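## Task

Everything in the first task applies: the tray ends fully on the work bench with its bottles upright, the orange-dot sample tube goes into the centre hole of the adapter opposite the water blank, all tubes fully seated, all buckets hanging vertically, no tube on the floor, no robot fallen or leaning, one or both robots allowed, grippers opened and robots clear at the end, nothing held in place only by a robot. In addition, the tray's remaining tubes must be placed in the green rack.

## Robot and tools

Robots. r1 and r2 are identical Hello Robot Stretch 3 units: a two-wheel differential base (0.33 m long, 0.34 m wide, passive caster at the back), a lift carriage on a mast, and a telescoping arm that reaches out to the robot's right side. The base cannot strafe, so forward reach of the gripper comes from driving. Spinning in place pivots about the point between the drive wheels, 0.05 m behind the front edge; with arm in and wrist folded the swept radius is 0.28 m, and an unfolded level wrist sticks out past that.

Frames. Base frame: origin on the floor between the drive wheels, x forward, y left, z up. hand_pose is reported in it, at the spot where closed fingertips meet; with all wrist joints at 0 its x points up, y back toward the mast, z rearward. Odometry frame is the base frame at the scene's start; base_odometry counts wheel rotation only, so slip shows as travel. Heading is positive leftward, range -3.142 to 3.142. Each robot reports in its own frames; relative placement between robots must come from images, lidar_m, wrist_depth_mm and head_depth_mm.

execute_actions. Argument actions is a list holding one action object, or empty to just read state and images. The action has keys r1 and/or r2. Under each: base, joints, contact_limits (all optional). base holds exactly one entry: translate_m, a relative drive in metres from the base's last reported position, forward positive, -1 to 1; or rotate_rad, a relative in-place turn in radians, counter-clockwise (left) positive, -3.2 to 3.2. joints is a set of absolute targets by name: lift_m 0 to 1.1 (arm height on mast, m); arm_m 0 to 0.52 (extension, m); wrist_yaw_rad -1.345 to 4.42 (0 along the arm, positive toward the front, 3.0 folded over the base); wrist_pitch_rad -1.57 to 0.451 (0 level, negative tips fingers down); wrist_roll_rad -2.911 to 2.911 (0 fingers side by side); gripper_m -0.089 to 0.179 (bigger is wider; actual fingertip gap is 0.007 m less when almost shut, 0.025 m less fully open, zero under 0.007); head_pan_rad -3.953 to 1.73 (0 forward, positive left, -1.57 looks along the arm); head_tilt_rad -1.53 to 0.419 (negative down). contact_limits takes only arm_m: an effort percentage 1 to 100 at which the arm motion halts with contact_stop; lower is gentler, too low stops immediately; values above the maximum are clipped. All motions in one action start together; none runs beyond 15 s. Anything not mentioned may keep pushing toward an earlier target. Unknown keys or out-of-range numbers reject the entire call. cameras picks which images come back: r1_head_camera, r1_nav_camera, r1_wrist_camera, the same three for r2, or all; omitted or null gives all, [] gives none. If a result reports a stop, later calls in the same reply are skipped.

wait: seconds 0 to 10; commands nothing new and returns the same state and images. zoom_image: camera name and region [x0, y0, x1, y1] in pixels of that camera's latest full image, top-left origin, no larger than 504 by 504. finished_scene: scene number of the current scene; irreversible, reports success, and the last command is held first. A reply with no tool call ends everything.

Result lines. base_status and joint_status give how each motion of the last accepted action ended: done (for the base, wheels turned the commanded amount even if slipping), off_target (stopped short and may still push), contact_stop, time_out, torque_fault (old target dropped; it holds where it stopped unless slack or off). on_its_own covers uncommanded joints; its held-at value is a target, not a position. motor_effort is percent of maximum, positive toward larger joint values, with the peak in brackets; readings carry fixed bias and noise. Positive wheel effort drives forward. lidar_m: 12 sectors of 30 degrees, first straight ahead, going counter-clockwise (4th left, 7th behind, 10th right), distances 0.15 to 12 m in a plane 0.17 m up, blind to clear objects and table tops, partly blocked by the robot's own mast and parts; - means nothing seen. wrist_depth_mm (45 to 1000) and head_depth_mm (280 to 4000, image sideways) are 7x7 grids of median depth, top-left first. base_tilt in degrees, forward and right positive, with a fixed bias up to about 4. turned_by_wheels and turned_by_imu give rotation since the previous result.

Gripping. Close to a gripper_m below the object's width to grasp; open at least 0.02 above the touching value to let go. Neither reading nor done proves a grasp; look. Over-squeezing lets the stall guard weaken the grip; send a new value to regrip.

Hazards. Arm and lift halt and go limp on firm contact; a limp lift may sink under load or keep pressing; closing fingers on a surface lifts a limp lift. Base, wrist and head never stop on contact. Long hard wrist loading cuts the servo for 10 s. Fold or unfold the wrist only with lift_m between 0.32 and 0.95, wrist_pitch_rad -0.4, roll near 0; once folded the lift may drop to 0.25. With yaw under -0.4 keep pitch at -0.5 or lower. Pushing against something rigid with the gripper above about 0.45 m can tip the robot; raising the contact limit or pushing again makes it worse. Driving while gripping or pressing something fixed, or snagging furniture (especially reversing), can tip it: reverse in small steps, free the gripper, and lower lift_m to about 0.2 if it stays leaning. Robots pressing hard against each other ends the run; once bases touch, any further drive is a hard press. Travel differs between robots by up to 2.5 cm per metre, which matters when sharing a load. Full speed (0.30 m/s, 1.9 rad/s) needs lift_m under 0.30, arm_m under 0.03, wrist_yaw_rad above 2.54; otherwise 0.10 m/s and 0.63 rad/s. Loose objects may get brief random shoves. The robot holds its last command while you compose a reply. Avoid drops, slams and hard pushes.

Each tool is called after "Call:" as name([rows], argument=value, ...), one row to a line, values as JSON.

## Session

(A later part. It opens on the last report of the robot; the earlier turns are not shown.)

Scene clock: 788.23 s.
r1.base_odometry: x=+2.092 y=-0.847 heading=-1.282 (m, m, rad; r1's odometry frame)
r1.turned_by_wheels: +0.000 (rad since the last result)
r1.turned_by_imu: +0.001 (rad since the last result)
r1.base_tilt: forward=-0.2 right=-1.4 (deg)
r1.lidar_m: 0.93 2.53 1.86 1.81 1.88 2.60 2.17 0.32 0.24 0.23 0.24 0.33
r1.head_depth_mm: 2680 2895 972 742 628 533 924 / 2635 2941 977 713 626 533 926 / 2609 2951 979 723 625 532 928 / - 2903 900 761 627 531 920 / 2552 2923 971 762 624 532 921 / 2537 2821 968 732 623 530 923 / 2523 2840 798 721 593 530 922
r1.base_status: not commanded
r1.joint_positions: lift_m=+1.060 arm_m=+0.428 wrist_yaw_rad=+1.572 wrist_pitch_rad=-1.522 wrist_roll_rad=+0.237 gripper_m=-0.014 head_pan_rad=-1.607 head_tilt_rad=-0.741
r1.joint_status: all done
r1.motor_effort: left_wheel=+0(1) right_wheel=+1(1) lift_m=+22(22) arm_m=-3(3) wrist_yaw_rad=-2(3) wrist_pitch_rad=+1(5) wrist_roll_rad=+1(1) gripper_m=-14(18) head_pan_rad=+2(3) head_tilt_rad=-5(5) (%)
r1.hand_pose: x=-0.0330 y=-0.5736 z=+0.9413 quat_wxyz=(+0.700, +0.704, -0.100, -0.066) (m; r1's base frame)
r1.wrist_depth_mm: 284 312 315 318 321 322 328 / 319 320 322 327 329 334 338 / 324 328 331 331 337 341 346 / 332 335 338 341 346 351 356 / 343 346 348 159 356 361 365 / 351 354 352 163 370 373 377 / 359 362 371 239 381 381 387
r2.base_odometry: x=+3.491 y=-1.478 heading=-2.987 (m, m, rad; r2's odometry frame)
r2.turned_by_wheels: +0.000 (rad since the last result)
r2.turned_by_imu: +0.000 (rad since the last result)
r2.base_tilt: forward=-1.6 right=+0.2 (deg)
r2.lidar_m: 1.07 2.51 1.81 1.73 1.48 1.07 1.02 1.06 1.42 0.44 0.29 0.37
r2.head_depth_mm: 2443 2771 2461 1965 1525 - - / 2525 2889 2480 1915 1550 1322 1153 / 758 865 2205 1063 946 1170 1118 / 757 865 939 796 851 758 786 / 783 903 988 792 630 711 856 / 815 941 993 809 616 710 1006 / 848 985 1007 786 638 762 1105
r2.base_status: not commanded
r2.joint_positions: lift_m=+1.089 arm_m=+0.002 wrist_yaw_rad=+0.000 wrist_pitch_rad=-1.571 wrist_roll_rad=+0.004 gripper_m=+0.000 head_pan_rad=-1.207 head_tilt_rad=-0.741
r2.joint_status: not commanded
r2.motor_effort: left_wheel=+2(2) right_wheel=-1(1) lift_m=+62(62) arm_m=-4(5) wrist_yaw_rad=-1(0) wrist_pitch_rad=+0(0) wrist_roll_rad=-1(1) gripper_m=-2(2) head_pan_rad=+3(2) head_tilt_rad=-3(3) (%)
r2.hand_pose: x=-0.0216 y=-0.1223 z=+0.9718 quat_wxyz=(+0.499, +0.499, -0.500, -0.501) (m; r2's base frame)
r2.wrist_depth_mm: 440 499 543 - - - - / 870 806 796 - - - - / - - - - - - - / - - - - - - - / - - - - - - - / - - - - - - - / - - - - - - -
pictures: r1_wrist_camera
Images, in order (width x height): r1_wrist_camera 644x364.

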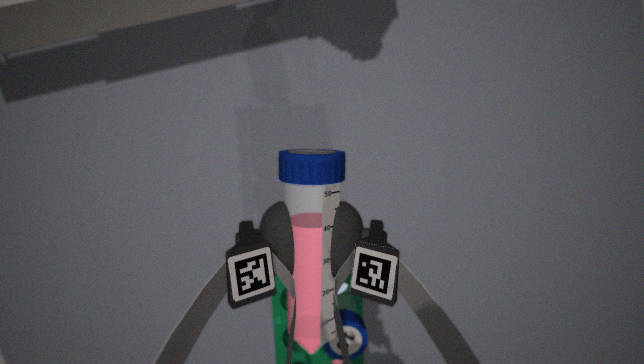

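Call:
execute_actions([
  {"r1":{"base":{"translate_m":-0.25},"joints":{"lift_m":1.098}}},
], cameras=[])

Call:
execute_actions([
  {"r1":{"joints":{"wrist_pitch_rad":0.05,"wrist_roll_rad":0.0}}},
], cameras=["r1_wrist_camera","r1_head_camera"])

Scene clock: 797.33 s.
r1.base_odometry: x=+2.021 y=-0.607 heading=-1.282 (m, m, rad; r1's odometry frame)
r1.turned_by_wheels: +0.000 (rad since the last result)
r1.turned_by_imu: +0.002 (rad since the last result)
r1.base_tilt: forward=-0.4 right=-1.5 (deg)
r1.lidar_m: 0.92 2.53 1.86 1.81 1.89 2.61 1.91 2.10 0.23 0.22 0.23 0.32
r1.head_depth_mm: 2577 2924 2413 1875 1553 545 1081 / 2577 2874 2418 812 628 532 622 / 2508 2858 932 765 627 533 772 / 2508 2853 902 761 626 531 927 / 2513 2846 968 694 627 530 923 / 2567 2866 963 706 623 529 922 / 2540 2848 963 756 622 530 487
r1.base_status: done
r1.joint_positions: lift_m=+1.098 arm_m=+0.428 wrist_yaw_rad=+1.572 wrist_pitch_rad=-1.521 wrist_roll_rad=+0.237 gripper_m=-0.014 head_pan_rad=-1.607 head_tilt_rad=-0.741
r1.joint_status: all done
r1.motor_effort: left_wheel=+0(6) right_wheel=+1(3) lift_m=+22(22) arm_m=-3(3) wrist_yaw_rad=-2(2) wrist_pitch_rad=+0(1) wrist_roll_rad=+1(1) gripper_m=-15(15) head_pan_rad=+4(2) head_tilt_rad=-5(5) (%)
r1.hand_pose: x=-0.0328 y=-0.5736 z=+0.9793 quat_wxyz=(+0.700, +0.704, -0.100, -0.066) (m; r1's base frame)
r1.wrist_depth_mm: 344 347 323 353 358 361 369 / 352 354 306 362 367 369 381 / 362 366 314 369 375 383 387 / 370 372 378 378 385 391 398 / 378 381 387 159 397 399 405 / 390 392 398 163 415 - - / 401 404 - - - - -
r2.base_odometry: x=+3.491 y=-1.478 heading=-2.987 (m, m, rad; r2's odometry frame)
r2.turned_by_wheels: +0.000 (rad since the last result)
r2.turned_by_imu: +0.000 (rad since the last result)
r2.base_tilt: forward=-1.5 right=+0.3 (deg)
r2.lidar_m: 1.07 2.50 1.81 1.73 1.49 1.06 1.02 1.06 1.42 0.45 0.29 0.37
r2.head_depth_mm: 2472 2726 2455 1970 1529 - - / 2553 2895 2470 1912 1547 1323 1149 / 759 863 2210 1065 945 1169 1113 / 759 865 938 796 851 756 785 / 785 901 987 797 630 710 860 / 817 945 994 808 616 710 1005 / 847 985 1006 785 640 764 1105
r2.base_status: not commanded
r2.joint_positions: lift_m=+1.089 arm_m=+0.002 wrist_yaw_rad=+0.000 wrist_pitch_rad=-1.571 wrist_roll_rad=+0.004 gripper_m=+0.000 head_pan_rad=-1.207 head_tilt_rad=-0.741
r2.joint_status: not commanded
r2.motor_effort: left_wheel=+2(2) right_wheel=-1(1) lift_m=+62(62) arm_m=-5(4) wrist_yaw_rad=-1(0) wrist_pitch_rad=+0(0) wrist_roll_rad=-1(1) gripper_m=-2(2) head_pan_rad=+3(3) head_tilt_rad=-3(3) (%)
r2.hand_pose: x=-0.0216 y=-0.1223 z=+0.9718 quat_wxyz=(+0.499, +0.499, -0.500, -0.501) (m; r2's base frame)
r2.wrist_depth_mm: 449 502 546 - - - - / 867 815 797 - - - - / - - - - - - - / - - - - - - - / - - - - - - - / - - - - - - - / - - - - - - -
pictures: none
No camera images: the call's "cameras" was empty. Leave "cameras" out to get every camera's image.

Scene clock: 798.97 s.
r1.base_odometry: x=+2.021 y=-0.607 heading=-1.282 (m, m, rad; r1's odometry frame)
r1.turned_by_wheels: +0.000 (rad since the last result)
r1.turned_by_imu: +0.000 (rad since the last result)
r1.base_tilt: forward=-0.3 right=-1.4 (deg)
r1.lidar_m: 0.92 2.53 1.87 1.81 1.88 2.61 1.92 2.09 0.23 0.22 0.23 0.32
r1.head_depth_mm: 2611 2925 2437 1889 1549 542 1077 / 2555 2914 2434 813 629 534 620 / 2555 2867 975 763 627 532 776 / 2607 2850 972 762 627 531 923 / 2651 2825 976 695 626 530 923 / 2645 2867 973 708 623 529 920 / 2597 2868 968 758 622 530 488
r1.base_status: not commanded
r1.joint_positions: lift_m=+1.098 arm_m=+0.428 wrist_yaw_rad=+1.572 wrist_pitch_rad=+0.019 wrist_roll_rad=+0.005 gripper_m=-0.014 head_pan_rad=-1.607 head_tilt_rad=-0.741
r1.joint_status: all done
r1.motor_effort: left_wheel=+0(0) right_wheel=+1(1) lift_m=+22(22) arm_m=-3(2) wrist_yaw_rad=-2(2) wrist_pitch_rad=+16(17) wrist_roll_rad=-2(2) gripper_m=-14(15) head_pan_rad=+2(2) head_tilt_rad=-4(4) (%)
r1.hand_pose: x=+0.2353 y=-0.5730 z=+1.2171 quat_wxyz=(+0.494, +0.497, -0.505, +0.504) (m; r1's base frame)
r1.wrist_depth_mm: - - - - - - - / - - - - - - - / - - - - - - - / - - - - - - - / - - - 159 - - - / - - - 162 - - - / - - 704 668 778 - -
r2.base_odometry: x=+3.491 y=-1.478 heading=-2.987 (m, m, rad; r2's odometry frame)
r2.turned_by_wheels: +0.000 (rad since the last result)
r2.turned_by_imu: +0.000 (rad since the last result)
r2.base_tilt: forward=-1.5 right=+0.2 (deg)
r2.lidar_m: 1.07 2.50 1.80 1.73 1.48 1.07 1.02 1.06 1.42 0.44 0.29 0.37
r2.head_depth_mm: 2477 2741 2439 1973 1527 - - / 2547 2846 2475 1901 1556 1329 1153 / 755 865 2193 1065 945 1174 1112 / 756 867 937 798 853 756 786 / 786 901 987 793 629 710 858 / 816 942 995 809 616 710 1002 / 847 988 1008 786 639 762 1105
r2.base_status: not commanded
r2.joint_positions: lift_m=+1.089 arm_m=+0.002 wrist_yaw_rad=+0.000 wrist_pitch_rad=-1.571 wrist_roll_rad=+0.004 gripper_m=+0.000 head_pan_rad=-1.207 head_tilt_rad=-0.741
r2.joint_status: not commanded
r2.motor_effort: left_wheel=+2(2) right_wheel=-1(1) lift_m=+62(62) arm_m=-4(5) wrist_yaw_rad=-1(1) wrist_pitch_rad=+0(1) wrist_roll_rad=-1(1) gripper_m=-2(2) head_pan_rad=+3(3) head_tilt_rad=-2(3) (%)
r2.hand_pose: x=-0.0216 y=-0.1223 z=+0.9718 quat_wxyz=(+0.499, +0.499, -0.500, -0.501) (m; r2's base frame)
r2.wrist_depth_mm: 447 503 535 - - - - / 858 819 783 - - - - / - - - - - - - / - - - - - - - / - - - - - - - / - - - - - - - / - - - - - - -
pictures: r1_head_camera (sideways: a quarter turn clockwise sets it upright), r1_wrist_camera
Images, in order (width x height): r1_head_camera 896x504, r1_wrist_camera 644x364.

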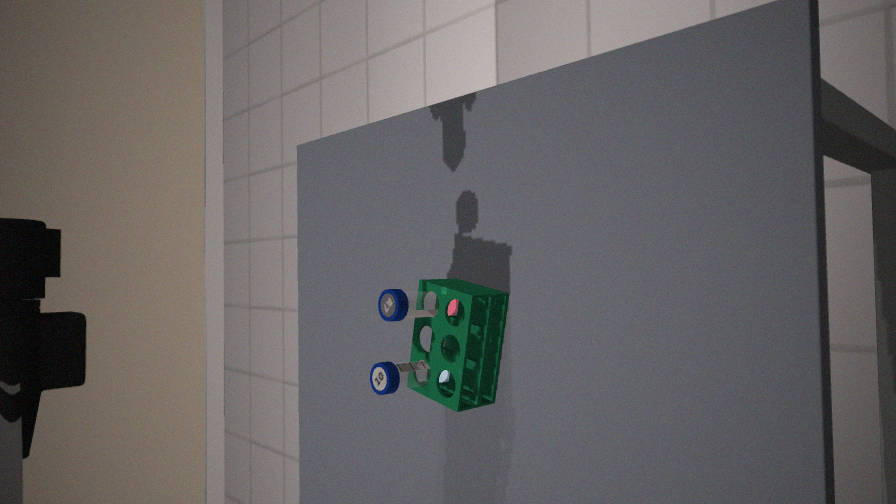

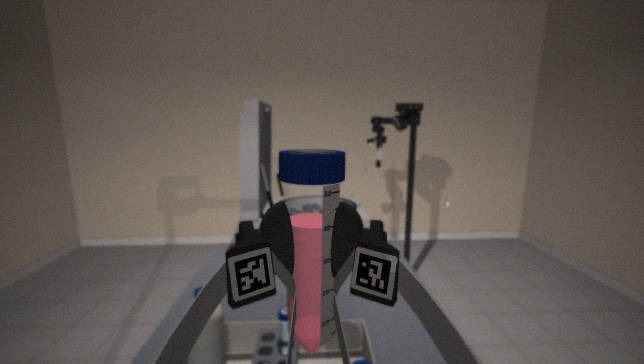

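Call:
execute_actions([
  {"r1":{"base":{"translate_m":0.085},"joints":{"arm_m":0.08,"wrist_pitch_rad":0.09}}},
], cameras=[])

Call:
execute_actions([
  {"r1":{"joints":{"wrist_yaw_rad":0.0,"head_tilt_rad":-0.6}}},
], cameras=[])

Call:
execute_actions([
  {"r1":{"joints":{"lift_m":0.84}}},
], cameras=["r1_wrist_camera","r1_head_camera"])

Scene clock: 820.87 s.
r1.base_odometry: x=+2.045 y=-0.689 heading=-1.282 (m, m, rad; r1's odometry frame)
r1.turned_by_wheels: +0.000 (rad since the last result)
r1.turned_by_imu: +0.001 (rad since the last result)
r1.base_tilt: forward=-0.1 right=-1.4 (deg)
r1.lidar_m: 0.92 2.53 1.87 1.81 1.88 2.60 2.00 0.31 0.23 0.23 0.23 0.32
r1.head_depth_mm: 2532 2906 2429 814 629 534 638 / - 3009 981 762 628 533 756 / - - 935 763 628 531 924 / 2536 - 931 696 624 533 924 / 2533 - 933 719 626 529 924 / 2532 - - 758 627 529 922 / - - - 757 623 527 922
r1.base_status: done
r1.joint_positions: lift_m=+1.098 arm_m=+0.080 wrist_yaw_rad=+1.571 wrist_pitch_rad=+0.059 wrist_roll_rad=+0.004 gripper_m=-0.014 head_pan_rad=-1.607 head_tilt_rad=-0.741
r1.joint_status: all done
r1.motor_effort: left_wheel=+0(6) right_wheel=+1(5) lift_m=+22(22) arm_m=-3(3) wrist_yaw_rad=-1(2) wrist_pitch_rad=+15(17) wrist_roll_rad=-2(2) gripper_m=-14(15) head_pan_rad=+3(3) head_tilt_rad=-4(5) (%)
r1.hand_pose: x=+0.2359 y=-0.2252 z=+1.2275 quat_wxyz=(+0.484, +0.486, -0.515, +0.514) (m; r1's base frame)
r1.wrist_depth_mm: - - - - - - - / - - - - - - - / - - - - - - - / - - - - - - - / - - - 159 - - - / - - - 162 - - - / - - - 762 776 826 -
r2.base_odometry: x=+3.491 y=-1.478 heading=-2.987 (m, m, rad; r2's odometry frame)
r2.turned_by_wheels: +0.000 (rad since the last result)
r2.turned_by_imu: +0.000 (rad since the last result)
r2.base_tilt: forward=-1.5 right=+0.2 (deg)
r2.lidar_m: 1.07 2.50 1.81 1.73 1.48 1.07 1.02 1.06 1.42 0.45 0.29 0.37
r2.head_depth_mm: 2449 2749 2440 1957 1527 - - / 2551 2873 2470 1903 1547 1323 1148 / 756 865 2216 1065 941 1172 1113 / 756 862 938 796 850 755 787 / 785 904 989 797 629 709 855 / 815 945 994 807 615 713 1001 / 844 990 1002 785 639 764 1103
r2.base_status: not commanded
r2.joint_positions: lift_m=+1.089 arm_m=+0.002 wrist_yaw_rad=+0.000 wrist_pitch_rad=-1.571 wrist_roll_rad=+0.004 gripper_m=+0.000 head_pan_rad=-1.207 head_tilt_rad=-0.741
r2.joint_status: not commanded
r2.motor_effort: left_wheel=+2(2) right_wheel=-1(1) lift_m=+62(62) arm_m=-4(4) wrist_yaw_rad=+2(1) wrist_pitch_rad=+0(0) wrist_roll_rad=-1(2) gripper_m=-2(2) head_pan_rad=+3(3) head_tilt_rad=-4(3) (%)
r2.hand_pose: x=-0.0216 y=-0.1223 z=+0.9718 quat_wxyz=(+0.499, +0.499, -0.500, -0.501) (m; r2's base frame)
r2.wrist_depth_mm: 449 497 547 - - - - / 857 815 791 - - - - / - - - - - - - / - - - - - - - / - - - - - - - / - - - - - - - / - - - - - - -
pictures: none
No camera images: the call's "cameras" was empty. Leave "cameras" out to get every camera's image.

Scene clock: 822.67 s.
r1.base_odometry: x=+2.045 y=-0.689 heading=-1.282 (m, m, rad; r1's odometry frame)
r1.turned_by_wheels: +0.000 (rad since the last result)
r1.turned_by_imu: +0.000 (rad since the last result)
r1.base_tilt: forward=-0.3 right=-1.4 (deg)
r1.lidar_m: 0.92 2.52 1.87 1.81 1.88 2.60 2.00 0.31 0.23 0.23 0.23 0.32
r1.head_depth_mm: - - - 2213 704 579 489 / - - - 910 705 579 488 / - - - 872 706 577 489 / - - - 870 679 577 488 / 2527 2842 3040 904 684 576 487 / 2524 2803 3030 903 702 575 488 / 2490 2787 3001 901 701 576 487
r1.base_status: not commanded
r1.joint_positions: lift_m=+1.098 arm_m=+0.080 wrist_yaw_rad=+0.002 wrist_pitch_rad=+0.059 wrist_roll_rad=+0.004 gripper_m=-0.014 head_pan_rad=-1.607 head_tilt_rad=-0.606
r1.joint_status: all done
r1.motor_effort: left_wheel=+0(0) right_wheel=+1(1) lift_m=+22(22) arm_m=-3(3) wrist_yaw_rad=-3(2) wrist_pitch_rad=+16(15) wrist_roll_rad=-2(2) gripper_m=-15(16) head_pan_rad=+3(2) head_tilt_rad=+3(17) (%)
r1.hand_pose: x=-0.0208 y=-0.4826 z=+1.2275 quat_wxyz=(+0.706, -0.020, -0.708, +0.021) (m; r1's base frame)
r1.wrist_depth_mm: - - - - - - - / - - - - - - - / - - - - - - - / - - - - - - - / - - - 159 - - - / - - - 162 - - - / - - - - - - -
r2.base_odometry: x=+3.491 y=-1.478 heading=-2.987 (m, m, rad; r2's odometry frame)
r2.turned_by_wheels: +0.000 (rad since the last result)
r2.turned_by_imu: +0.000 (rad since the last result)
r2.base_tilt: forward=-1.6 right=+0.3 (deg)
r2.lidar_m: 1.07 2.51 1.81 1.73 1.48 1.07 1.02 1.05 1.42 0.44 0.29 0.37
r2.head_depth_mm: 2460 2766 2440 1969 1522 - - / 2544 2846 2467 1905 1556 1323 1151 / 758 862 2177 1064 945 1170 1114 / 757 864 938 796 852 757 785 / 784 902 992 795 630 711 858 / 815 941 995 809 614 712 1005 / 849 985 1007 783 639 762 1104
r2.base_status: not commanded
r2.joint_positions: lift_m=+1.089 arm_m=+0.002 wrist_yaw_rad=+0.000 wrist_pitch_rad=-1.571 wrist_roll_rad=+0.004 gripper_m=+0.000 head_pan_rad=-1.207 head_tilt_rad=-0.741
r2.joint_status: not commanded
r2.motor_effort: left_wheel=+2(3) right_wheel=-1(1) lift_m=+63(62) arm_m=-4(4) wrist_yaw_rad=-1(0) wrist_pitch_rad=+0(0) wrist_roll_rad=-1(1) gripper_m=-2(2) head_pan_rad=+4(3) head_tilt_rad=-3(3) (%)
r2.hand_pose: x=-0.0216 y=-0.1223 z=+0.9718 quat_wxyz=(+0.499, +0.499, -0.500, -0.501) (m; r2's base frame)
r2.wrist_depth_mm: 444 498 541 - - - - / 862 831 792 - - - - / - - - - - - - / - - - - - - - / - - - - - - - / - - - - - - - / - - - - - - -
pictures: none
No camera images: the call's "cameras" was empty. Leave "cameras" out to get every camera's image.

Scene clock: 825.83 s.
r1.base_odometry: x=+2.045 y=-0.689 heading=-1.282 (m, m, rad; r1's odometry frame)
r1.turned_by_wheels: +0.000 (rad since the last result)
r1.turned_by_imu: +0.001 (rad since the last result)
r1.base_tilt: forward=-0.3 right=-1.4 (deg)
r1.lidar_m: 0.92 2.52 1.86 1.81 1.88 2.61 2.01 0.31 0.23 0.23 0.23 0.32
r1.head_depth_mm: 2525 2896 3083 2223 741 - - / 2546 2804 3034 904 752 - 468 / 2548 2854 3000 909 756 - 479 / 2551 2849 3067 717 - - 477 / 2476 2818 2997 909 686 576 488 / 2501 2801 3032 904 701 574 488 / 2471 2784 2966 904 702 574 488
r1.base_status: not commanded
r1.joint_positions: lift_m=+0.840 arm_m=+0.080 wrist_yaw_rad=+0.002 wrist_pitch_rad=+0.060 wrist_roll_rad=+0.004 gripper_m=-0.014 head_pan_rad=-1.607 head_tilt_rad=-0.606
r1.joint_status: all done
r1.motor_effort: left_wheel=+0(0) right_wheel=+1(1) lift_m=+14(18) arm_m=-3(3) wrist_yaw_rad=-2(2) wrist_pitch_rad=+15(16) wrist_roll_rad=-2(2) gripper_m=-14(15) head_pan_rad=+2(3) head_tilt_rad=+3(3) (%)
r1.hand_pose: x=-0.0209 y=-0.4826 z=+0.9703 quat_wxyz=(+0.706, -0.020, -0.708, +0.022) (m; r1's base frame)
r1.wrist_depth_mm: - - - - - - - / - - - - - - - / - - - - - - - / - - - - - - - / - - - 159 - - - / 559 551 553 163 554 - - / 401 411 373 263 413 433 -
r2.base_odometry: x=+3.491 y=-1.478 heading=-2.987 (m, m, rad; r2's odometry frame)
r2.turned_by_wheels: +0.000 (rad since the last result)
r2.turned_by_imu: +0.000 (rad since the last result)
r2.base_tilt: forward=-1.5 right=+0.2 (deg)
r2.lidar_m: 1.07 2.51 1.80 1.73 1.49 1.07 1.02 1.06 1.42 0.44 0.29 0.37
r2.head_depth_mm: 2474 2751 2471 1963 1524 - - / 2543 2886 2471 1895 1554 1319 1153 / 757 867 2209 1060 944 1166 1119 / 756 865 940 798 849 756 786 / 785 902 991 794 631 710 857 / 816 939 992 810 617 709 1000 / 847 985 1005 781 638 762 1104
r2.base_status: not commanded
r2.joint_positions: lift_m=+1.089 arm_m=+0.002 wrist_yaw_rad=+0.000 wrist_pitch_rad=-1.571 wrist_roll_rad=+0.004 gripper_m=+0.000 head_pan_rad=-1.207 head_tilt_rad=-0.741
r2.joint_status: not commanded
r2.motor_effort: left_wheel=+2(2) right_wheel=-1(1) lift_m=+63(62) arm_m=-4(4) wrist_yaw_rad=+0(0) wrist_pitch_rad=+1(0) wrist_roll_rad=-1(1) gripper_m=-2(2) head_pan_rad=+3(3) head_tilt_rad=-3(3) (%)
r2.hand_pose: x=-0.0216 y=-0.1223 z=+0.9718 quat_wxyz=(+0.499, +0.499, -0.500, -0.501) (m; r2's base frame)
r2.wrist_depth_mm: 445 496 547 - - - - / 862 809 772 - - - - / - - - - - - - / - - - - - - - / - - - - - - - / - - - - - - - / - - - - - - -
pictures: r1_head_camera (sideways: a quarter turn clockwise sets it upright), r1_wrist_camera
Images, in order (width x height): r1_head_camera 896x504, r1_wrist_camera 644x364.

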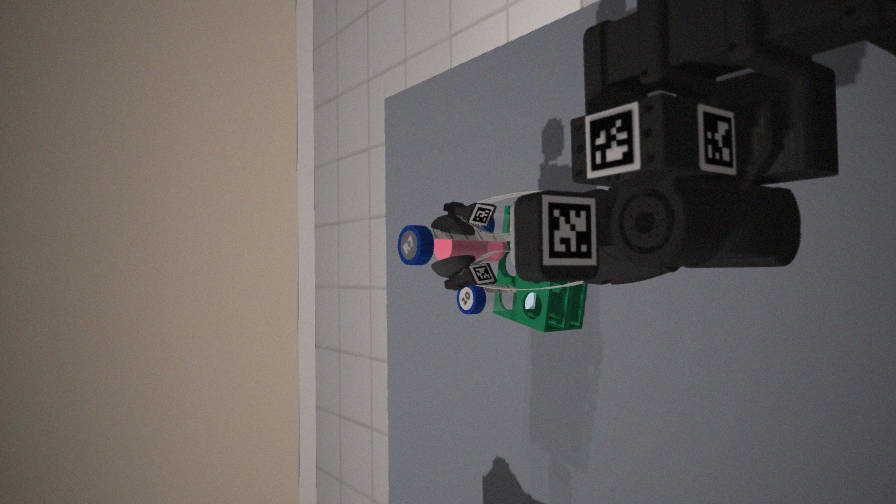

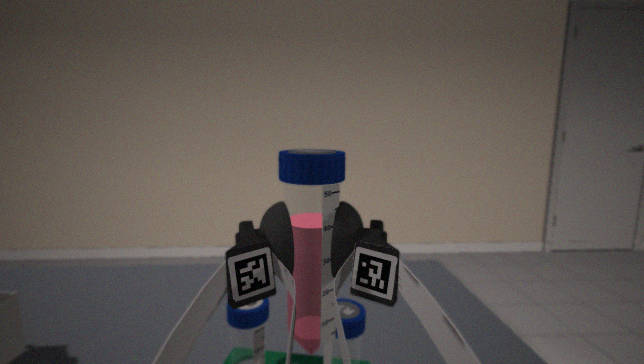

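Call:
execute_actions([
  {"r1":{"base":{"translate_m":0.008},"joints":{"arm_m":0.105,"lift_m":0.82}}},
], cameras=["r1_wrist_camera","r1_head_camera"])

Scene clock: 837.90 s.
r1.base_odometry: x=+2.047 y=-0.697 heading=-1.282 (m, m, rad; r1's odometry frame)
r1.turned_by_wheels: +0.000 (rad since the last result)
r1.turned_by_imu: +0.001 (rad since the last result)
r1.base_tilt: forward=-0.2 right=-1.4 (deg)
r1.lidar_m: 0.92 2.53 1.87 1.81 1.88 2.60 2.01 0.31 0.23 0.23 0.23 0.32
r1.head_depth_mm: 2570 2865 3021 2218 732 - - / 2542 2848 3039 906 754 - 478 / 2548 2845 3058 909 755 - 479 / 2499 2843 3049 717 - - 487 / 2525 2822 3069 905 689 577 487 / 2499 2819 2980 901 700 576 487 / 2473 2793 2981 902 701 575 489
r1.base_status: done
r1.joint_positions: lift_m=+0.820 arm_m=+0.105 wrist_yaw_rad=+0.002 wrist_pitch_rad=+0.060 wrist_roll_rad=+0.004 gripper_m=-0.014 head_pan_rad=-1.607 head_tilt_rad=-0.606
r1.joint_status: all done
r1.motor_effort: left_wheel=+0(3) right_wheel=+1(5) lift_m=+14(14) arm_m=+4(5) wrist_yaw_rad=-1(2) wrist_pitch_rad=+15(15) wrist_roll_rad=-2(2) gripper_m=-15(14) head_pan_rad=+3(2) head_tilt_rad=+3(3) (%)
r1.hand_pose: x=-0.0210 y=-0.5068 z=+0.9504 quat_wxyz=(+0.706, -0.020, -0.708, +0.022) (m; r1's base frame)
r1.wrist_depth_mm: - - - - - - - / - - - - - - - / - - - - - - - / - - - - - - - / - - - 159 - - - / 514 515 509 162 518 - - / 379 380 342 256 363 377 -
r2.base_odometry: x=+3.491 y=-1.478 heading=-2.987 (m, m, rad; r2's odometry frame)
r2.turned_by_wheels: +0.000 (rad since the last result)
r2.turned_by_imu: +0.000 (rad since the last result)
r2.base_tilt: forward=-1.5 right=+0.2 (deg)
r2.lidar_m: 1.07 2.50 1.80 1.73 1.48 1.07 1.02 1.06 1.42 0.44 0.29 0.37
r2.head_depth_mm: 2459 2761 2448 1957 1529 - - / 2528 2854 2482 1901 1552 1331 1148 / 759 864 2208 1065 947 1169 1111 / 756 863 941 795 852 757 786 / 785 901 989 795 630 711 858 / 816 944 992 809 614 712 1005 / 849 986 1007 785 638 762 1106
r2.base_status: not commanded
r2.joint_positions: lift_m=+1.089 arm_m=+0.002 wrist_yaw_rad=+0.000 wrist_pitch_rad=-1.571 wrist_roll_rad=+0.004 gripper_m=+0.000 head_pan_rad=-1.207 head_tilt_rad=-0.741
r2.joint_status: not commanded
r2.motor_effort: left_wheel=+2(3) right_wheel=-1(1) lift_m=+62(62) arm_m=-4(4) wrist_yaw_rad=+0(0) wrist_pitch_rad=+0(0) wrist_roll_rad=-2(1) gripper_m=-2(2) head_pan_rad=+3(3) head_tilt_rad=-4(4) (%)
r2.hand_pose: x=-0.0216 y=-0.1223 z=+0.9718 quat_wxyz=(+0.499, +0.499, -0.500, -0.501) (m; r2's base frame)
r2.wrist_depth_mm: 450 494 547 - - - - / 867 815 791 - - - - / - - - - - - - / - - - - - - - / - - - - - - - / - - - - - - - / - - - - - - -
pictures: r1_head_camera (sideways: a quarter turn clockwise sets it upright), r1_wrist_camera
Images, in order (width x height): r1_head_camera 896x504, r1_wrist_camera 644x364.

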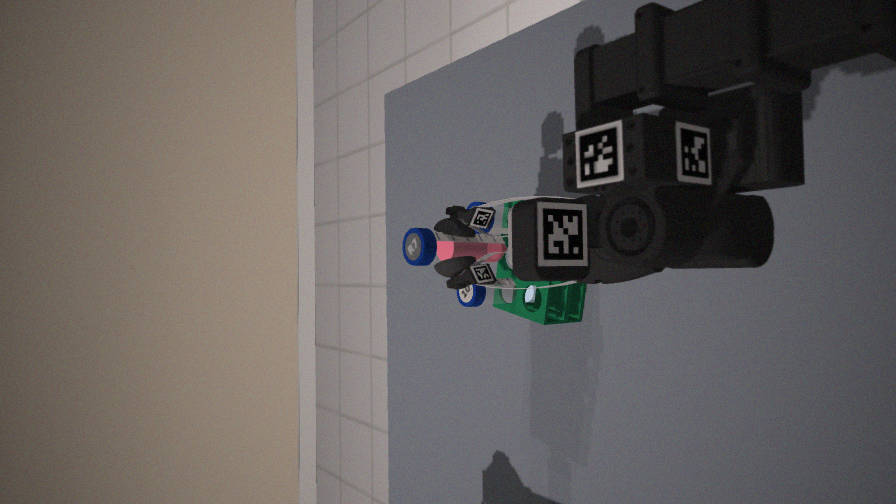

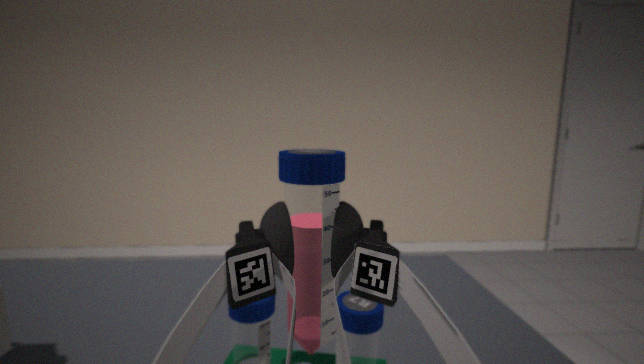

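Call:
execute_actions([
  {"r1":{"base":{"translate_m":0.007},"joints":{"arm_m":0.122,"lift_m":0.805,"head_pan_rad":-1.3}}},
], cameras=["r1_wrist_camera","r1_head_camera"])

Call:
zoom_image(camera="r1_head_camera", region=[380,0,630,200])

Scene clock: 850.50 s.
r1.base_odometry: x=+2.049 y=-0.703 heading=-1.282 (m, m, rad; r1's odometry frame)
r1.turned_by_wheels: +0.000 (rad since the last result)
r1.turned_by_imu: +0.001 (rad since the last result)
r1.base_tilt: forward=-0.2 right=-1.3 (deg)
r1.lidar_m: 0.93 2.52 1.86 1.81 1.88 2.60 2.01 0.32 0.23 0.23 0.24 0.32
r1.head_depth_mm: 2368 2691 2881 908 733 - 470 / 2463 2695 2917 906 - - 491 / 2515 2819 3006 908 685 578 488 / 2627 2930 3133 906 705 578 488 / 2690 3036 3101 867 703 576 488 / 2758 3159 3093 775 681 575 488 / 2882 3217 3124 892 677 573 498
r1.base_status: done
r1.joint_positions: lift_m=+0.805 arm_m=+0.122 wrist_yaw_rad=+0.001 wrist_pitch_rad=+0.060 wrist_roll_rad=+0.004 gripper_m=-0.014 head_pan_rad=-1.307 head_tilt_rad=-0.606
r1.joint_status: all done
r1.motor_effort: left_wheel=+0(6) right_wheel=+1(5) lift_m=+14(14) arm_m=+4(3) wrist_yaw_rad=-1(1) wrist_pitch_rad=+15(15) wrist_roll_rad=-2(1) gripper_m=-15(14) head_pan_rad=+3(17) head_tilt_rad=+2(2) (%)
r1.hand_pose: x=-0.0211 y=-0.5238 z=+0.9354 quat_wxyz=(+0.706, -0.021, -0.708, +0.022) (m; r1's base frame)
r1.wrist_depth_mm: - - - - - - - / - - - - - - - / - - - - - - - / - - - - - - - / - - - 159 - - - / 481 475 481 162 477 - - / 353 354 335 235 336 355 -
r2.base_odometry: x=+3.491 y=-1.478 heading=-2.987 (m, m, rad; r2's odometry frame)
r2.turned_by_wheels: +0.000 (rad since the last result)
r2.turned_by_imu: +0.000 (rad since the last result)
r2.base_tilt: forward=-1.5 right=+0.3 (deg)
r2.lidar_m: 1.07 2.51 1.81 1.73 1.48 1.07 1.02 1.05 1.42 0.45 0.29 0.37
r2.head_depth_mm: 2466 2749 2450 1966 1529 - - / 2558 2845 2467 1899 1554 1320 1155 / 758 864 2196 1061 947 1166 1111 / 755 865 938 798 853 757 786 / 785 903 988 795 630 711 858 / 816 942 994 809 616 710 1003 / 846 988 1007 785 639 763 1101
r2.base_status: not commanded
r2.joint_positions: lift_m=+1.089 arm_m=+0.002 wrist_yaw_rad=+0.000 wrist_pitch_rad=-1.571 wrist_roll_rad=+0.004 gripper_m=+0.000 head_pan_rad=-1.207 head_tilt_rad=-0.741
r2.joint_status: not commanded
r2.motor_effort: left_wheel=+2(2) right_wheel=-1(1) lift_m=+62(63) arm_m=-4(4) wrist_yaw_rad=-1(1) wrist_pitch_rad=+0(0) wrist_roll_rad=-2(1) gripper_m=-2(2) head_pan_rad=+3(3) head_tilt_rad=-4(3) (%)
r2.hand_pose: x=-0.0216 y=-0.1223 z=+0.9718 quat_wxyz=(+0.499, +0.499, -0.500, -0.501) (m; r2's base frame)
r2.wrist_depth_mm: 446 500 541 - - - - / 864 803 786 - - - - / - - - - - - - / - - - - - - - / - - - - - - - / - - - - - - - / - - - - - - -
pictures: r1_head_camera (sideways: a quarter turn clockwise sets it upright), r1_wrist_camera
Images, in order (width x height): r1_head_camera 896x504, r1_wrist_camera 644x364.

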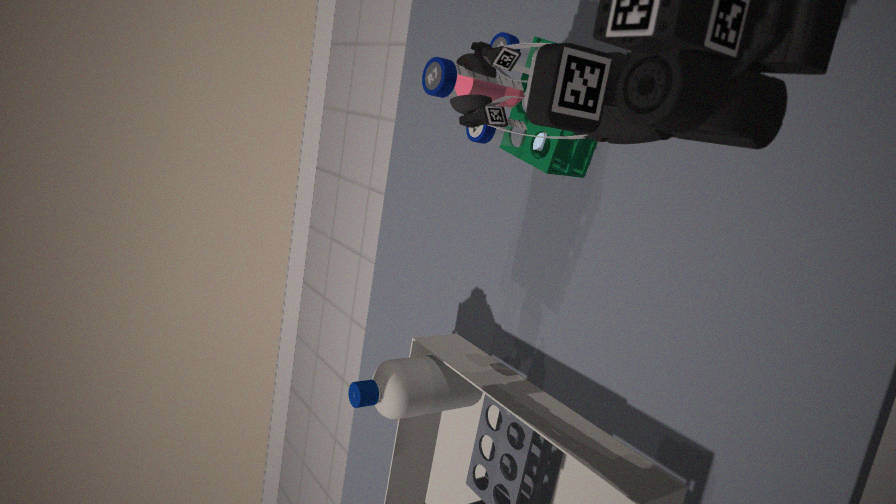

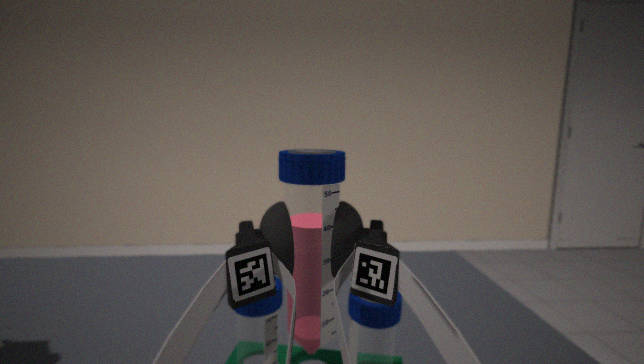

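Region (380, 0, 630, 200) of r1_head_camera's 896x504 image, scaled by 2.016, with more detail than that image has; it fills the top 403 rows of this view, and the rest is white.

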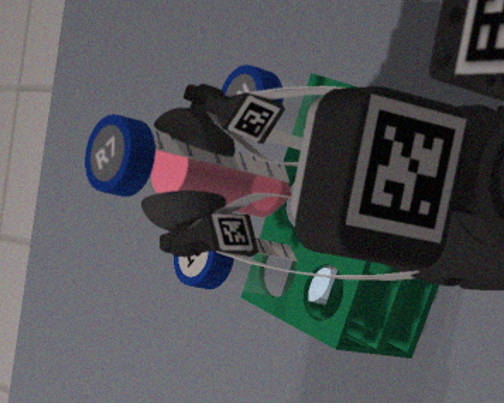

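Call:
execute_actions([
  {"r1":{"joints":{"lift_m":0.775}}},
], cameras=["r1_wrist_camera","r1_head_camera"])

Scene clock: 855.27 s.
r1.base_odometry: x=+2.049 y=-0.703 heading=-1.282 (m, m, rad; r1's odometry frame)
r1.turned_by_wheels: +0.000 (rad since the last result)
r1.turned_by_imu: +0.001 (rad since the last result)
r1.base_tilt: forward=-0.2 right=-1.5 (deg)
r1.lidar_m: 0.92 2.52 1.87 1.81 1.88 2.61 2.02 0.32 0.23 0.23 0.23 0.32
r1.head_depth_mm: 2447 2678 2927 909 699 - 459 / 2448 2762 2956 926 666 - 478 / 2543 2852 2962 906 688 576 488 / 2636 2925 3147 907 704 576 490 / 2689 3040 3117 873 705 575 487 / 2786 3081 3107 776 681 576 488 / 2864 3218 3101 893 677 574 498
r1.base_status: not commanded
r1.joint_positions: lift_m=+0.775 arm_m=+0.122 wrist_yaw_rad=+0.001 wrist_pitch_rad=+0.061 wrist_roll_rad=+0.004 gripper_m=-0.014 head_pan_rad=-1.307 head_tilt_rad=-0.606
r1.joint_status: all done
r1.motor_effort: left_wheel=+0(0) right_wheel=+1(1) lift_m=+14(14) arm_m=+4(3) wrist_yaw_rad=-1(2) wrist_pitch_rad=+15(15) wrist_roll_rad=-2(2) gripper_m=-15(15) head_pan_rad=+2(2) head_tilt_rad=+3(2) (%)
r1.hand_pose: x=-0.0211 y=-0.5238 z=+0.9054 quat_wxyz=(+0.706, -0.021, -0.708, +0.022) (m; r1's base frame)
r1.wrist_depth_mm: - - - - - - - / - - - - - - - / - - - - - - - / - - - - - - - / - - - 159 - - - / 415 413 416 162 416 415 - / 306 305 212 194 291 307 324
r2.base_odometry: x=+3.491 y=-1.478 heading=-2.987 (m, m, rad; r2's odometry frame)
r2.turned_by_wheels: +0.000 (rad since the last result)
r2.turned_by_imu: +0.000 (rad since the last result)
r2.base_tilt: forward=-1.5 right=+0.2 (deg)
r2.lidar_m: 1.07 2.50 1.81 1.73 1.49 1.07 1.02 1.05 1.42 0.44 0.29 0.37
r2.head_depth_mm: 2447 2755 2433 1964 1521 - - / 2546 2862 2463 1914 1550 1328 1154 / 758 864 2196 1066 942 1164 1119 / 757 866 938 796 849 755 786 / 785 900 987 793 629 710 858 / 813 943 996 808 615 713 1002 / 849 984 1007 787 639 764 1105
r2.base_status: not commanded
r2.joint_positions: lift_m=+1.089 arm_m=+0.002 wrist_yaw_rad=+0.000 wrist_pitch_rad=-1.571 wrist_roll_rad=+0.004 gripper_m=+0.000 head_pan_rad=-1.207 head_tilt_rad=-0.741
r2.joint_status: not commanded
r2.motor_effort: left_wheel=+2(2) right_wheel=-1(1) lift_m=+62(63) arm_m=-5(4) wrist_yaw_rad=-1(1) wrist_pitch_rad=+0(0) wrist_roll_rad=-1(1) gripper_m=-2(2) head_pan_rad=+2(3) head_tilt_rad=-3(3) (%)
r2.hand_pose: x=-0.0216 y=-0.1223 z=+0.9718 quat_wxyz=(+0.499, +0.499, -0.500, -0.501) (m; r2's base frame)
r2.wrist_depth_mm: 447 496 542 - - - - / 847 824 804 - - - - / - - - - - - - / - - - - - - - / - - - - - - - / - - - - - - - / - - - - - - -
pictures: r1_head_camera (sideways: a quarter turn clockwise sets it upright), r1_wrist_camera
Images, in order (width x height): r1_head_camera 896x504, r1_wrist_camera 644x364.

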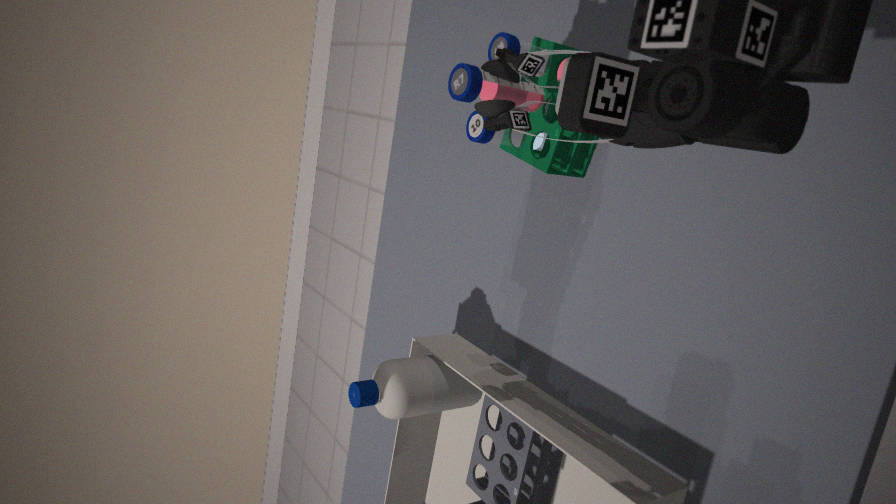

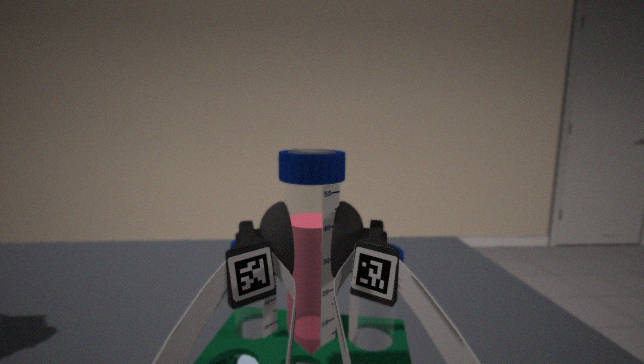

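Call:
execute_actions([
  {"r1":{"base":{"translate_m":-0.003},"joints":{"lift_m":0.755}}},
], cameras=["r1_wrist_camera","r1_head_camera"])

Scene clock: 864.40 s.
r1.base_odometry: x=+2.049 y=-0.700 heading=-1.282 (m, m, rad; r1's odometry frame)
r1.turned_by_wheels: +0.000 (rad since the last result)
r1.turned_by_imu: +0.001 (rad since the last result)
r1.base_tilt: forward=-0.2 right=-1.5 (deg)
r1.lidar_m: 0.92 2.52 1.87 1.80 1.89 2.60 2.01 0.32 0.23 0.23 0.24 0.32
r1.head_depth_mm: 2415 2672 2912 912 686 - - / 2468 2748 2957 906 665 - 470 / 2553 2846 3021 906 688 576 489 / 2584 2935 3131 902 706 577 489 / 2681 3059 3088 865 704 575 488 / 2782 3063 3070 773 681 575 489 / 2823 3235 3110 891 675 576 498
r1.base_status: done
r1.joint_positions: lift_m=+0.755 arm_m=+0.122 wrist_yaw_rad=+0.001 wrist_pitch_rad=+0.063 wrist_roll_rad=+0.004 gripper_m=-0.014 head_pan_rad=-1.307 head_tilt_rad=-0.606
r1.joint_status: all done
r1.motor_effort: left_wheel=+0(4) right_wheel=+0(4) lift_m=+14(10) arm_m=+3(3) wrist_yaw_rad=-1(2) wrist_pitch_rad=+14(15) wrist_roll_rad=-2(2) gripper_m=-15(15) head_pan_rad=+3(2) head_tilt_rad=+3(2) (%)
r1.hand_pose: x=-0.0211 y=-0.5239 z=+0.8862 quat_wxyz=(+0.706, -0.022, -0.708, +0.023) (m; r1's base frame)
r1.wrist_depth_mm: - - - - - - - / - - - - - - - / - - - - - - - / - - - - - - - / 576 581 575 157 581 - - / 375 373 362 163 373 374 - / 277 276 193 174 209 278 277
r2.base_odometry: x=+3.491 y=-1.478 heading=-2.987 (m, m, rad; r2's odometry frame)
r2.turned_by_wheels: +0.000 (rad since the last result)
r2.turned_by_imu: +0.000 (rad since the last result)
r2.base_tilt: forward=-1.4 right=+0.2 (deg)
r2.lidar_m: 1.07 2.51 1.80 1.73 1.48 1.07 1.02 1.06 1.42 0.44 0.29 0.37
r2.head_depth_mm: 2442 2752 2447 1956 1529 - - / 2545 2851 2481 1899 1546 1324 1149 / 757 862 2209 1066 944 1169 1115 / 756 865 939 794 854 756 787 / 782 901 987 794 631 711 856 / 816 942 993 808 615 711 1003 / 848 986 1007 782 639 764 1106
r2.base_status: not commanded
r2.joint_positions: lift_m=+1.089 arm_m=+0.002 wrist_yaw_rad=+0.000 wrist_pitch_rad=-1.571 wrist_roll_rad=+0.004 gripper_m=+0.000 head_pan_rad=-1.207 head_tilt_rad=-0.741
r2.joint_status: not commanded
r2.motor_effort: left_wheel=+2(2) right_wheel=-1(1) lift_m=+63(63) arm_m=-4(4) wrist_yaw_rad=-1(1) wrist_pitch_rad=+0(0) wrist_roll_rad=-1(1) gripper_m=-2(2) head_pan_rad=+3(3) head_tilt_rad=-3(3) (%)
r2.hand_pose: x=-0.0216 y=-0.1223 z=+0.9718 quat_wxyz=(+0.499, +0.499, -0.500, -0.501) (m; r2's base frame)
r2.wrist_depth_mm: 445 500 544 - - - - / 863 818 799 - - - - / - - - - - - - / - - - - - - - / - - - - - - - / - - - - - - - / - - - - - - -
pictures: r1_head_camera (sideways: a quarter turn clockwise sets it upright), r1_wrist_camera
Images, in order (width x height): r1_head_camera 896x504, r1_wrist_camera 644x364.

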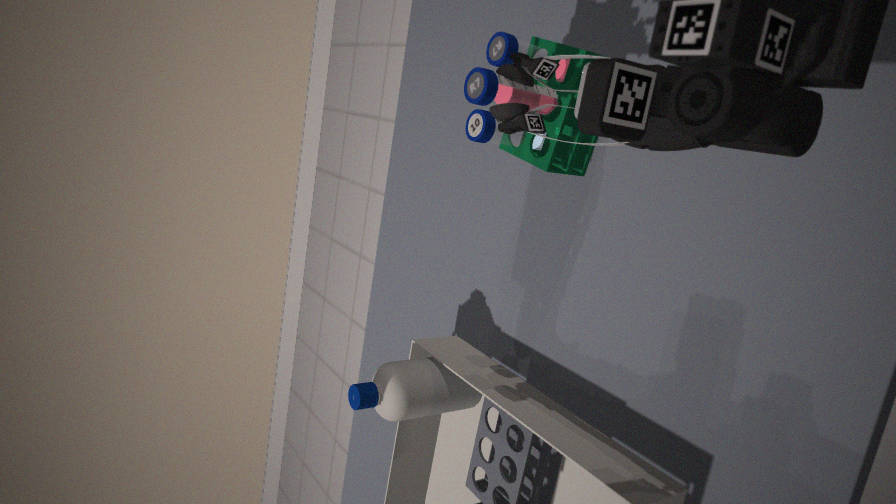

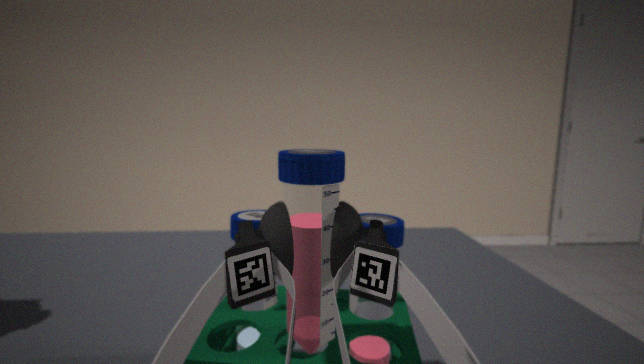

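Call:
execute_actions([
  {"r1":{"joints":{"lift_m":0.735}}},
], cameras=["r1_wrist_camera"])

Call:
execute_actions([
  {"r1":{"joints":{"gripper_m":0.035}}},
], cameras=["r1_wrist_camera","r1_head_camera"])

Scene clock: 868.50 s.
r1.base_odometry: x=+2.049 y=-0.700 heading=-1.282 (m, m, rad; r1's odometry frame)
r1.turned_by_wheels: +0.000 (rad since the last result)
r1.turned_by_imu: +0.001 (rad since the last result)
r1.base_tilt: forward=-0.3 right=-1.5 (deg)
r1.lidar_m: 0.92 2.53 1.87 1.81 1.88 2.61 2.02 0.32 0.23 0.23 0.23 0.32
r1.head_depth_mm: 2404 2695 2870 912 680 611 - / 2487 2737 2952 906 651 - 468 / 2555 2854 3076 906 690 577 488 / 2583 2910 3085 908 706 579 487 / 2699 3031 3097 866 705 576 489 / 2766 3130 3098 770 680 575 487 / 2836 3171 3105 895 679 574 497
r1.base_status: not commanded
r1.joint_positions: lift_m=+0.735 arm_m=+0.122 wrist_yaw_rad=+0.001 wrist_pitch_rad=+0.065 wrist_roll_rad=+0.004 gripper_m=-0.014 head_pan_rad=-1.307 head_tilt_rad=-0.606
r1.joint_status: all done
r1.motor_effort: left_wheel=+0(0) right_wheel=+1(0) lift_m=+14(16) arm_m=+4(3) wrist_yaw_rad=-2(1) wrist_pitch_rad=+12(13) wrist_roll_rad=-2(1) gripper_m=-15(15) head_pan_rad=+2(2) head_tilt_rad=+3(2) (%)
r1.hand_pose: x=-0.0211 y=-0.5239 z=+0.8666 quat_wxyz=(+0.706, -0.022, -0.708, +0.023) (m; r1's base frame)
r1.wrist_depth_mm: - - - - - - - / - - - - - - - / - - - - - - - / - - - 195 - - - / 518 513 546 158 514 - - / 332 330 332 162 332 330 - / 245 245 181 167 178 246 246
r2.base_odometry: x=+3.491 y=-1.478 heading=-2.987 (m, m, rad; r2's odometry frame)
r2.turned_by_wheels: +0.000 (rad since the last result)
r2.turned_by_imu: +0.000 (rad since the last result)
r2.base_tilt: forward=-1.5 right=+0.2 (deg)
r2.lidar_m: 1.07 2.51 1.80 1.73 1.48 1.07 1.02 1.05 1.42 0.45 0.29 0.37
r2.head_depth_mm: 2477 2729 2463 1959 1528 - - / 2534 2864 2479 1902 1559 1323 1149 / 758 865 2205 1059 946 1170 1120 / 757 864 939 797 852 754 785 / 786 903 988 794 628 710 856 / 817 941 993 808 615 712 1004 / 848 985 1010 785 639 762 1102
r2.base_status: not commanded
r2.joint_positions: lift_m=+1.089 arm_m=+0.002 wrist_yaw_rad=+0.000 wrist_pitch_rad=-1.571 wrist_roll_rad=+0.004 gripper_m=+0.000 head_pan_rad=-1.207 head_tilt_rad=-0.741
r2.joint_status: not commanded
r2.motor_effort: left_wheel=+2(2) right_wheel=-1(1) lift_m=+62(62) arm_m=-4(4) wrist_yaw_rad=+1(0) wrist_pitch_rad=+0(1) wrist_roll_rad=-1(1) gripper_m=-2(2) head_pan_rad=+3(3) head_tilt_rad=-3(2) (%)
r2.hand_pose: x=-0.0216 y=-0.1223 z=+0.9718 quat_wxyz=(+0.499, +0.499, -0.500, -0.501) (m; r2's base frame)
r2.wrist_depth_mm: 451 495 541 - - - - / 870 817 811 - - - - / - - - - - - - / - - - - - - - / - - - - - - - / - - - - - - - / - - - - - - -
pictures: r1_wrist_camera
Images, in order (width x height): r1_wrist_camera 644x364.

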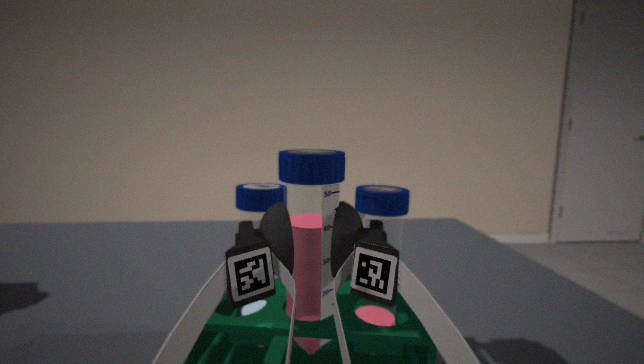

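Scene clock: 869.50 s.
r1.base_odometry: x=+2.049 y=-0.700 heading=-1.282 (m, m, rad; r1's odometry frame)
r1.turned_by_wheels: +0.000 (rad since the last result)
r1.turned_by_imu: +0.000 (rad since the last result)
r1.base_tilt: forward=-0.3 right=-1.4 (deg)
r1.lidar_m: 0.92 2.53 1.87 1.81 1.88 2.60 2.01 0.32 0.23 0.23 0.23 0.32
r1.head_depth_mm: 2402 2679 2874 907 681 610 - / 2515 2754 2968 907 646 - 468 / 2552 2838 3048 902 692 578 488 / 2609 2932 3071 904 704 575 489 / 2702 3016 3083 870 703 577 488 / 2787 3157 3092 774 683 575 487 / 2835 3217 3101 889 677 573 500
r1.base_status: not commanded
r1.joint_positions: lift_m=+0.735 arm_m=+0.122 wrist_yaw_rad=+0.001 wrist_pitch_rad=+0.063 wrist_roll_rad=+0.004 gripper_m=+0.035 head_pan_rad=-1.307 head_tilt_rad=-0.606
r1.joint_status: all done
r1.motor_effort: left_wheel=+0(0) right_wheel=+1(1) lift_m=+15(15) arm_m=+3(4) wrist_yaw_rad=-1(1) wrist_pitch_rad=+14(16) wrist_roll_rad=-2(2) gripper_m=+0(75) head_pan_rad=+2(2) head_tilt_rad=+3(2) (%)
r1.hand_pose: x=-0.0211 y=-0.5239 z=+0.8660 quat_wxyz=(+0.706, -0.021, -0.708, +0.022) (m; r1's base frame)
r1.wrist_depth_mm: - - - - - - - / - - - - - - - / - - - - - - - / - - - 196 - - - / 511 504 574 166 509 - - / 330 331 227 164 331 332 - / 243 244 180 165 172 245 245
r2.base_odometry: x=+3.491 y=-1.478 heading=-2.987 (m, m, rad; r2's odometry frame)
r2.turned_by_wheels: +0.000 (rad since the last result)
r2.turned_by_imu: +0.000 (rad since the last result)
r2.base_tilt: forward=-1.5 right=+0.2 (deg)
r2.lidar_m: 1.07 2.51 1.81 1.73 1.49 1.06 1.02 1.06 1.42 0.44 0.29 0.37
r2.head_depth_mm: 2454 2751 2454 1965 1526 - - / 2532 2852 2507 1907 1548 1319 1153 / 757 865 2188 1059 945 1171 1113 / 756 865 939 794 853 758 787 / 785 901 989 796 630 710 862 / 814 941 997 809 615 711 1002 / 847 986 1007 783 638 764 1103
r2.base_status: not commanded
r2.joint_positions: lift_m=+1.089 arm_m=+0.002 wrist_yaw_rad=+0.000 wrist_pitch_rad=-1.571 wrist_roll_rad=+0.004 gripper_m=+0.000 head_pan_rad=-1.207 head_tilt_rad=-0.741
r2.joint_status: not commanded
r2.motor_effort: left_wheel=+2(2) right_wheel=-1(1) lift_m=+62(62) arm_m=-4(4) wrist_yaw_rad=+1(1) wrist_pitch_rad=+1(0) wrist_roll_rad=-1(1) gripper_m=-2(2) head_pan_rad=+3(3) head_tilt_rad=-3(3) (%)
r2.hand_pose: x=-0.0216 y=-0.1223 z=+0.9718 quat_wxyz=(+0.499, +0.499, -0.500, -0.501) (m; r2's base frame)
r2.wrist_depth_mm: 447 506 543 - - - - / 883 808 793 - - - - / - - - - - - - / - - - - - - - / - - - - - - - / - - - - - - - / - - - - - - -
pictures: r1_head_camera (sideways: a quarter turn clockwise sets it upright), r1_wrist_camera
Images, in order (width x height): r1_head_camera 896x504, r1_wrist_camera 644x364.

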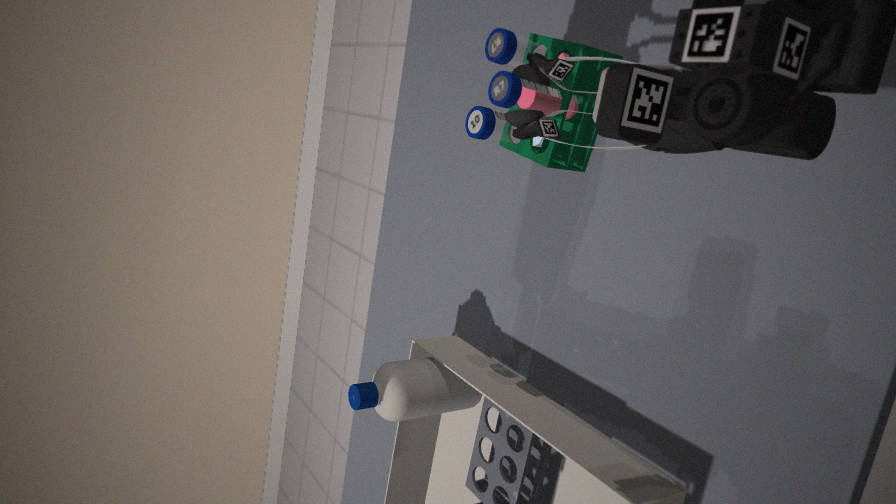

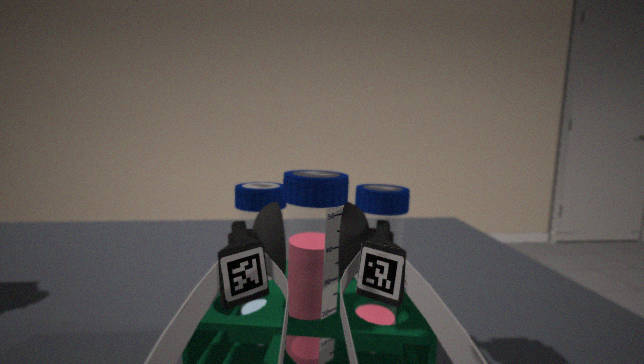

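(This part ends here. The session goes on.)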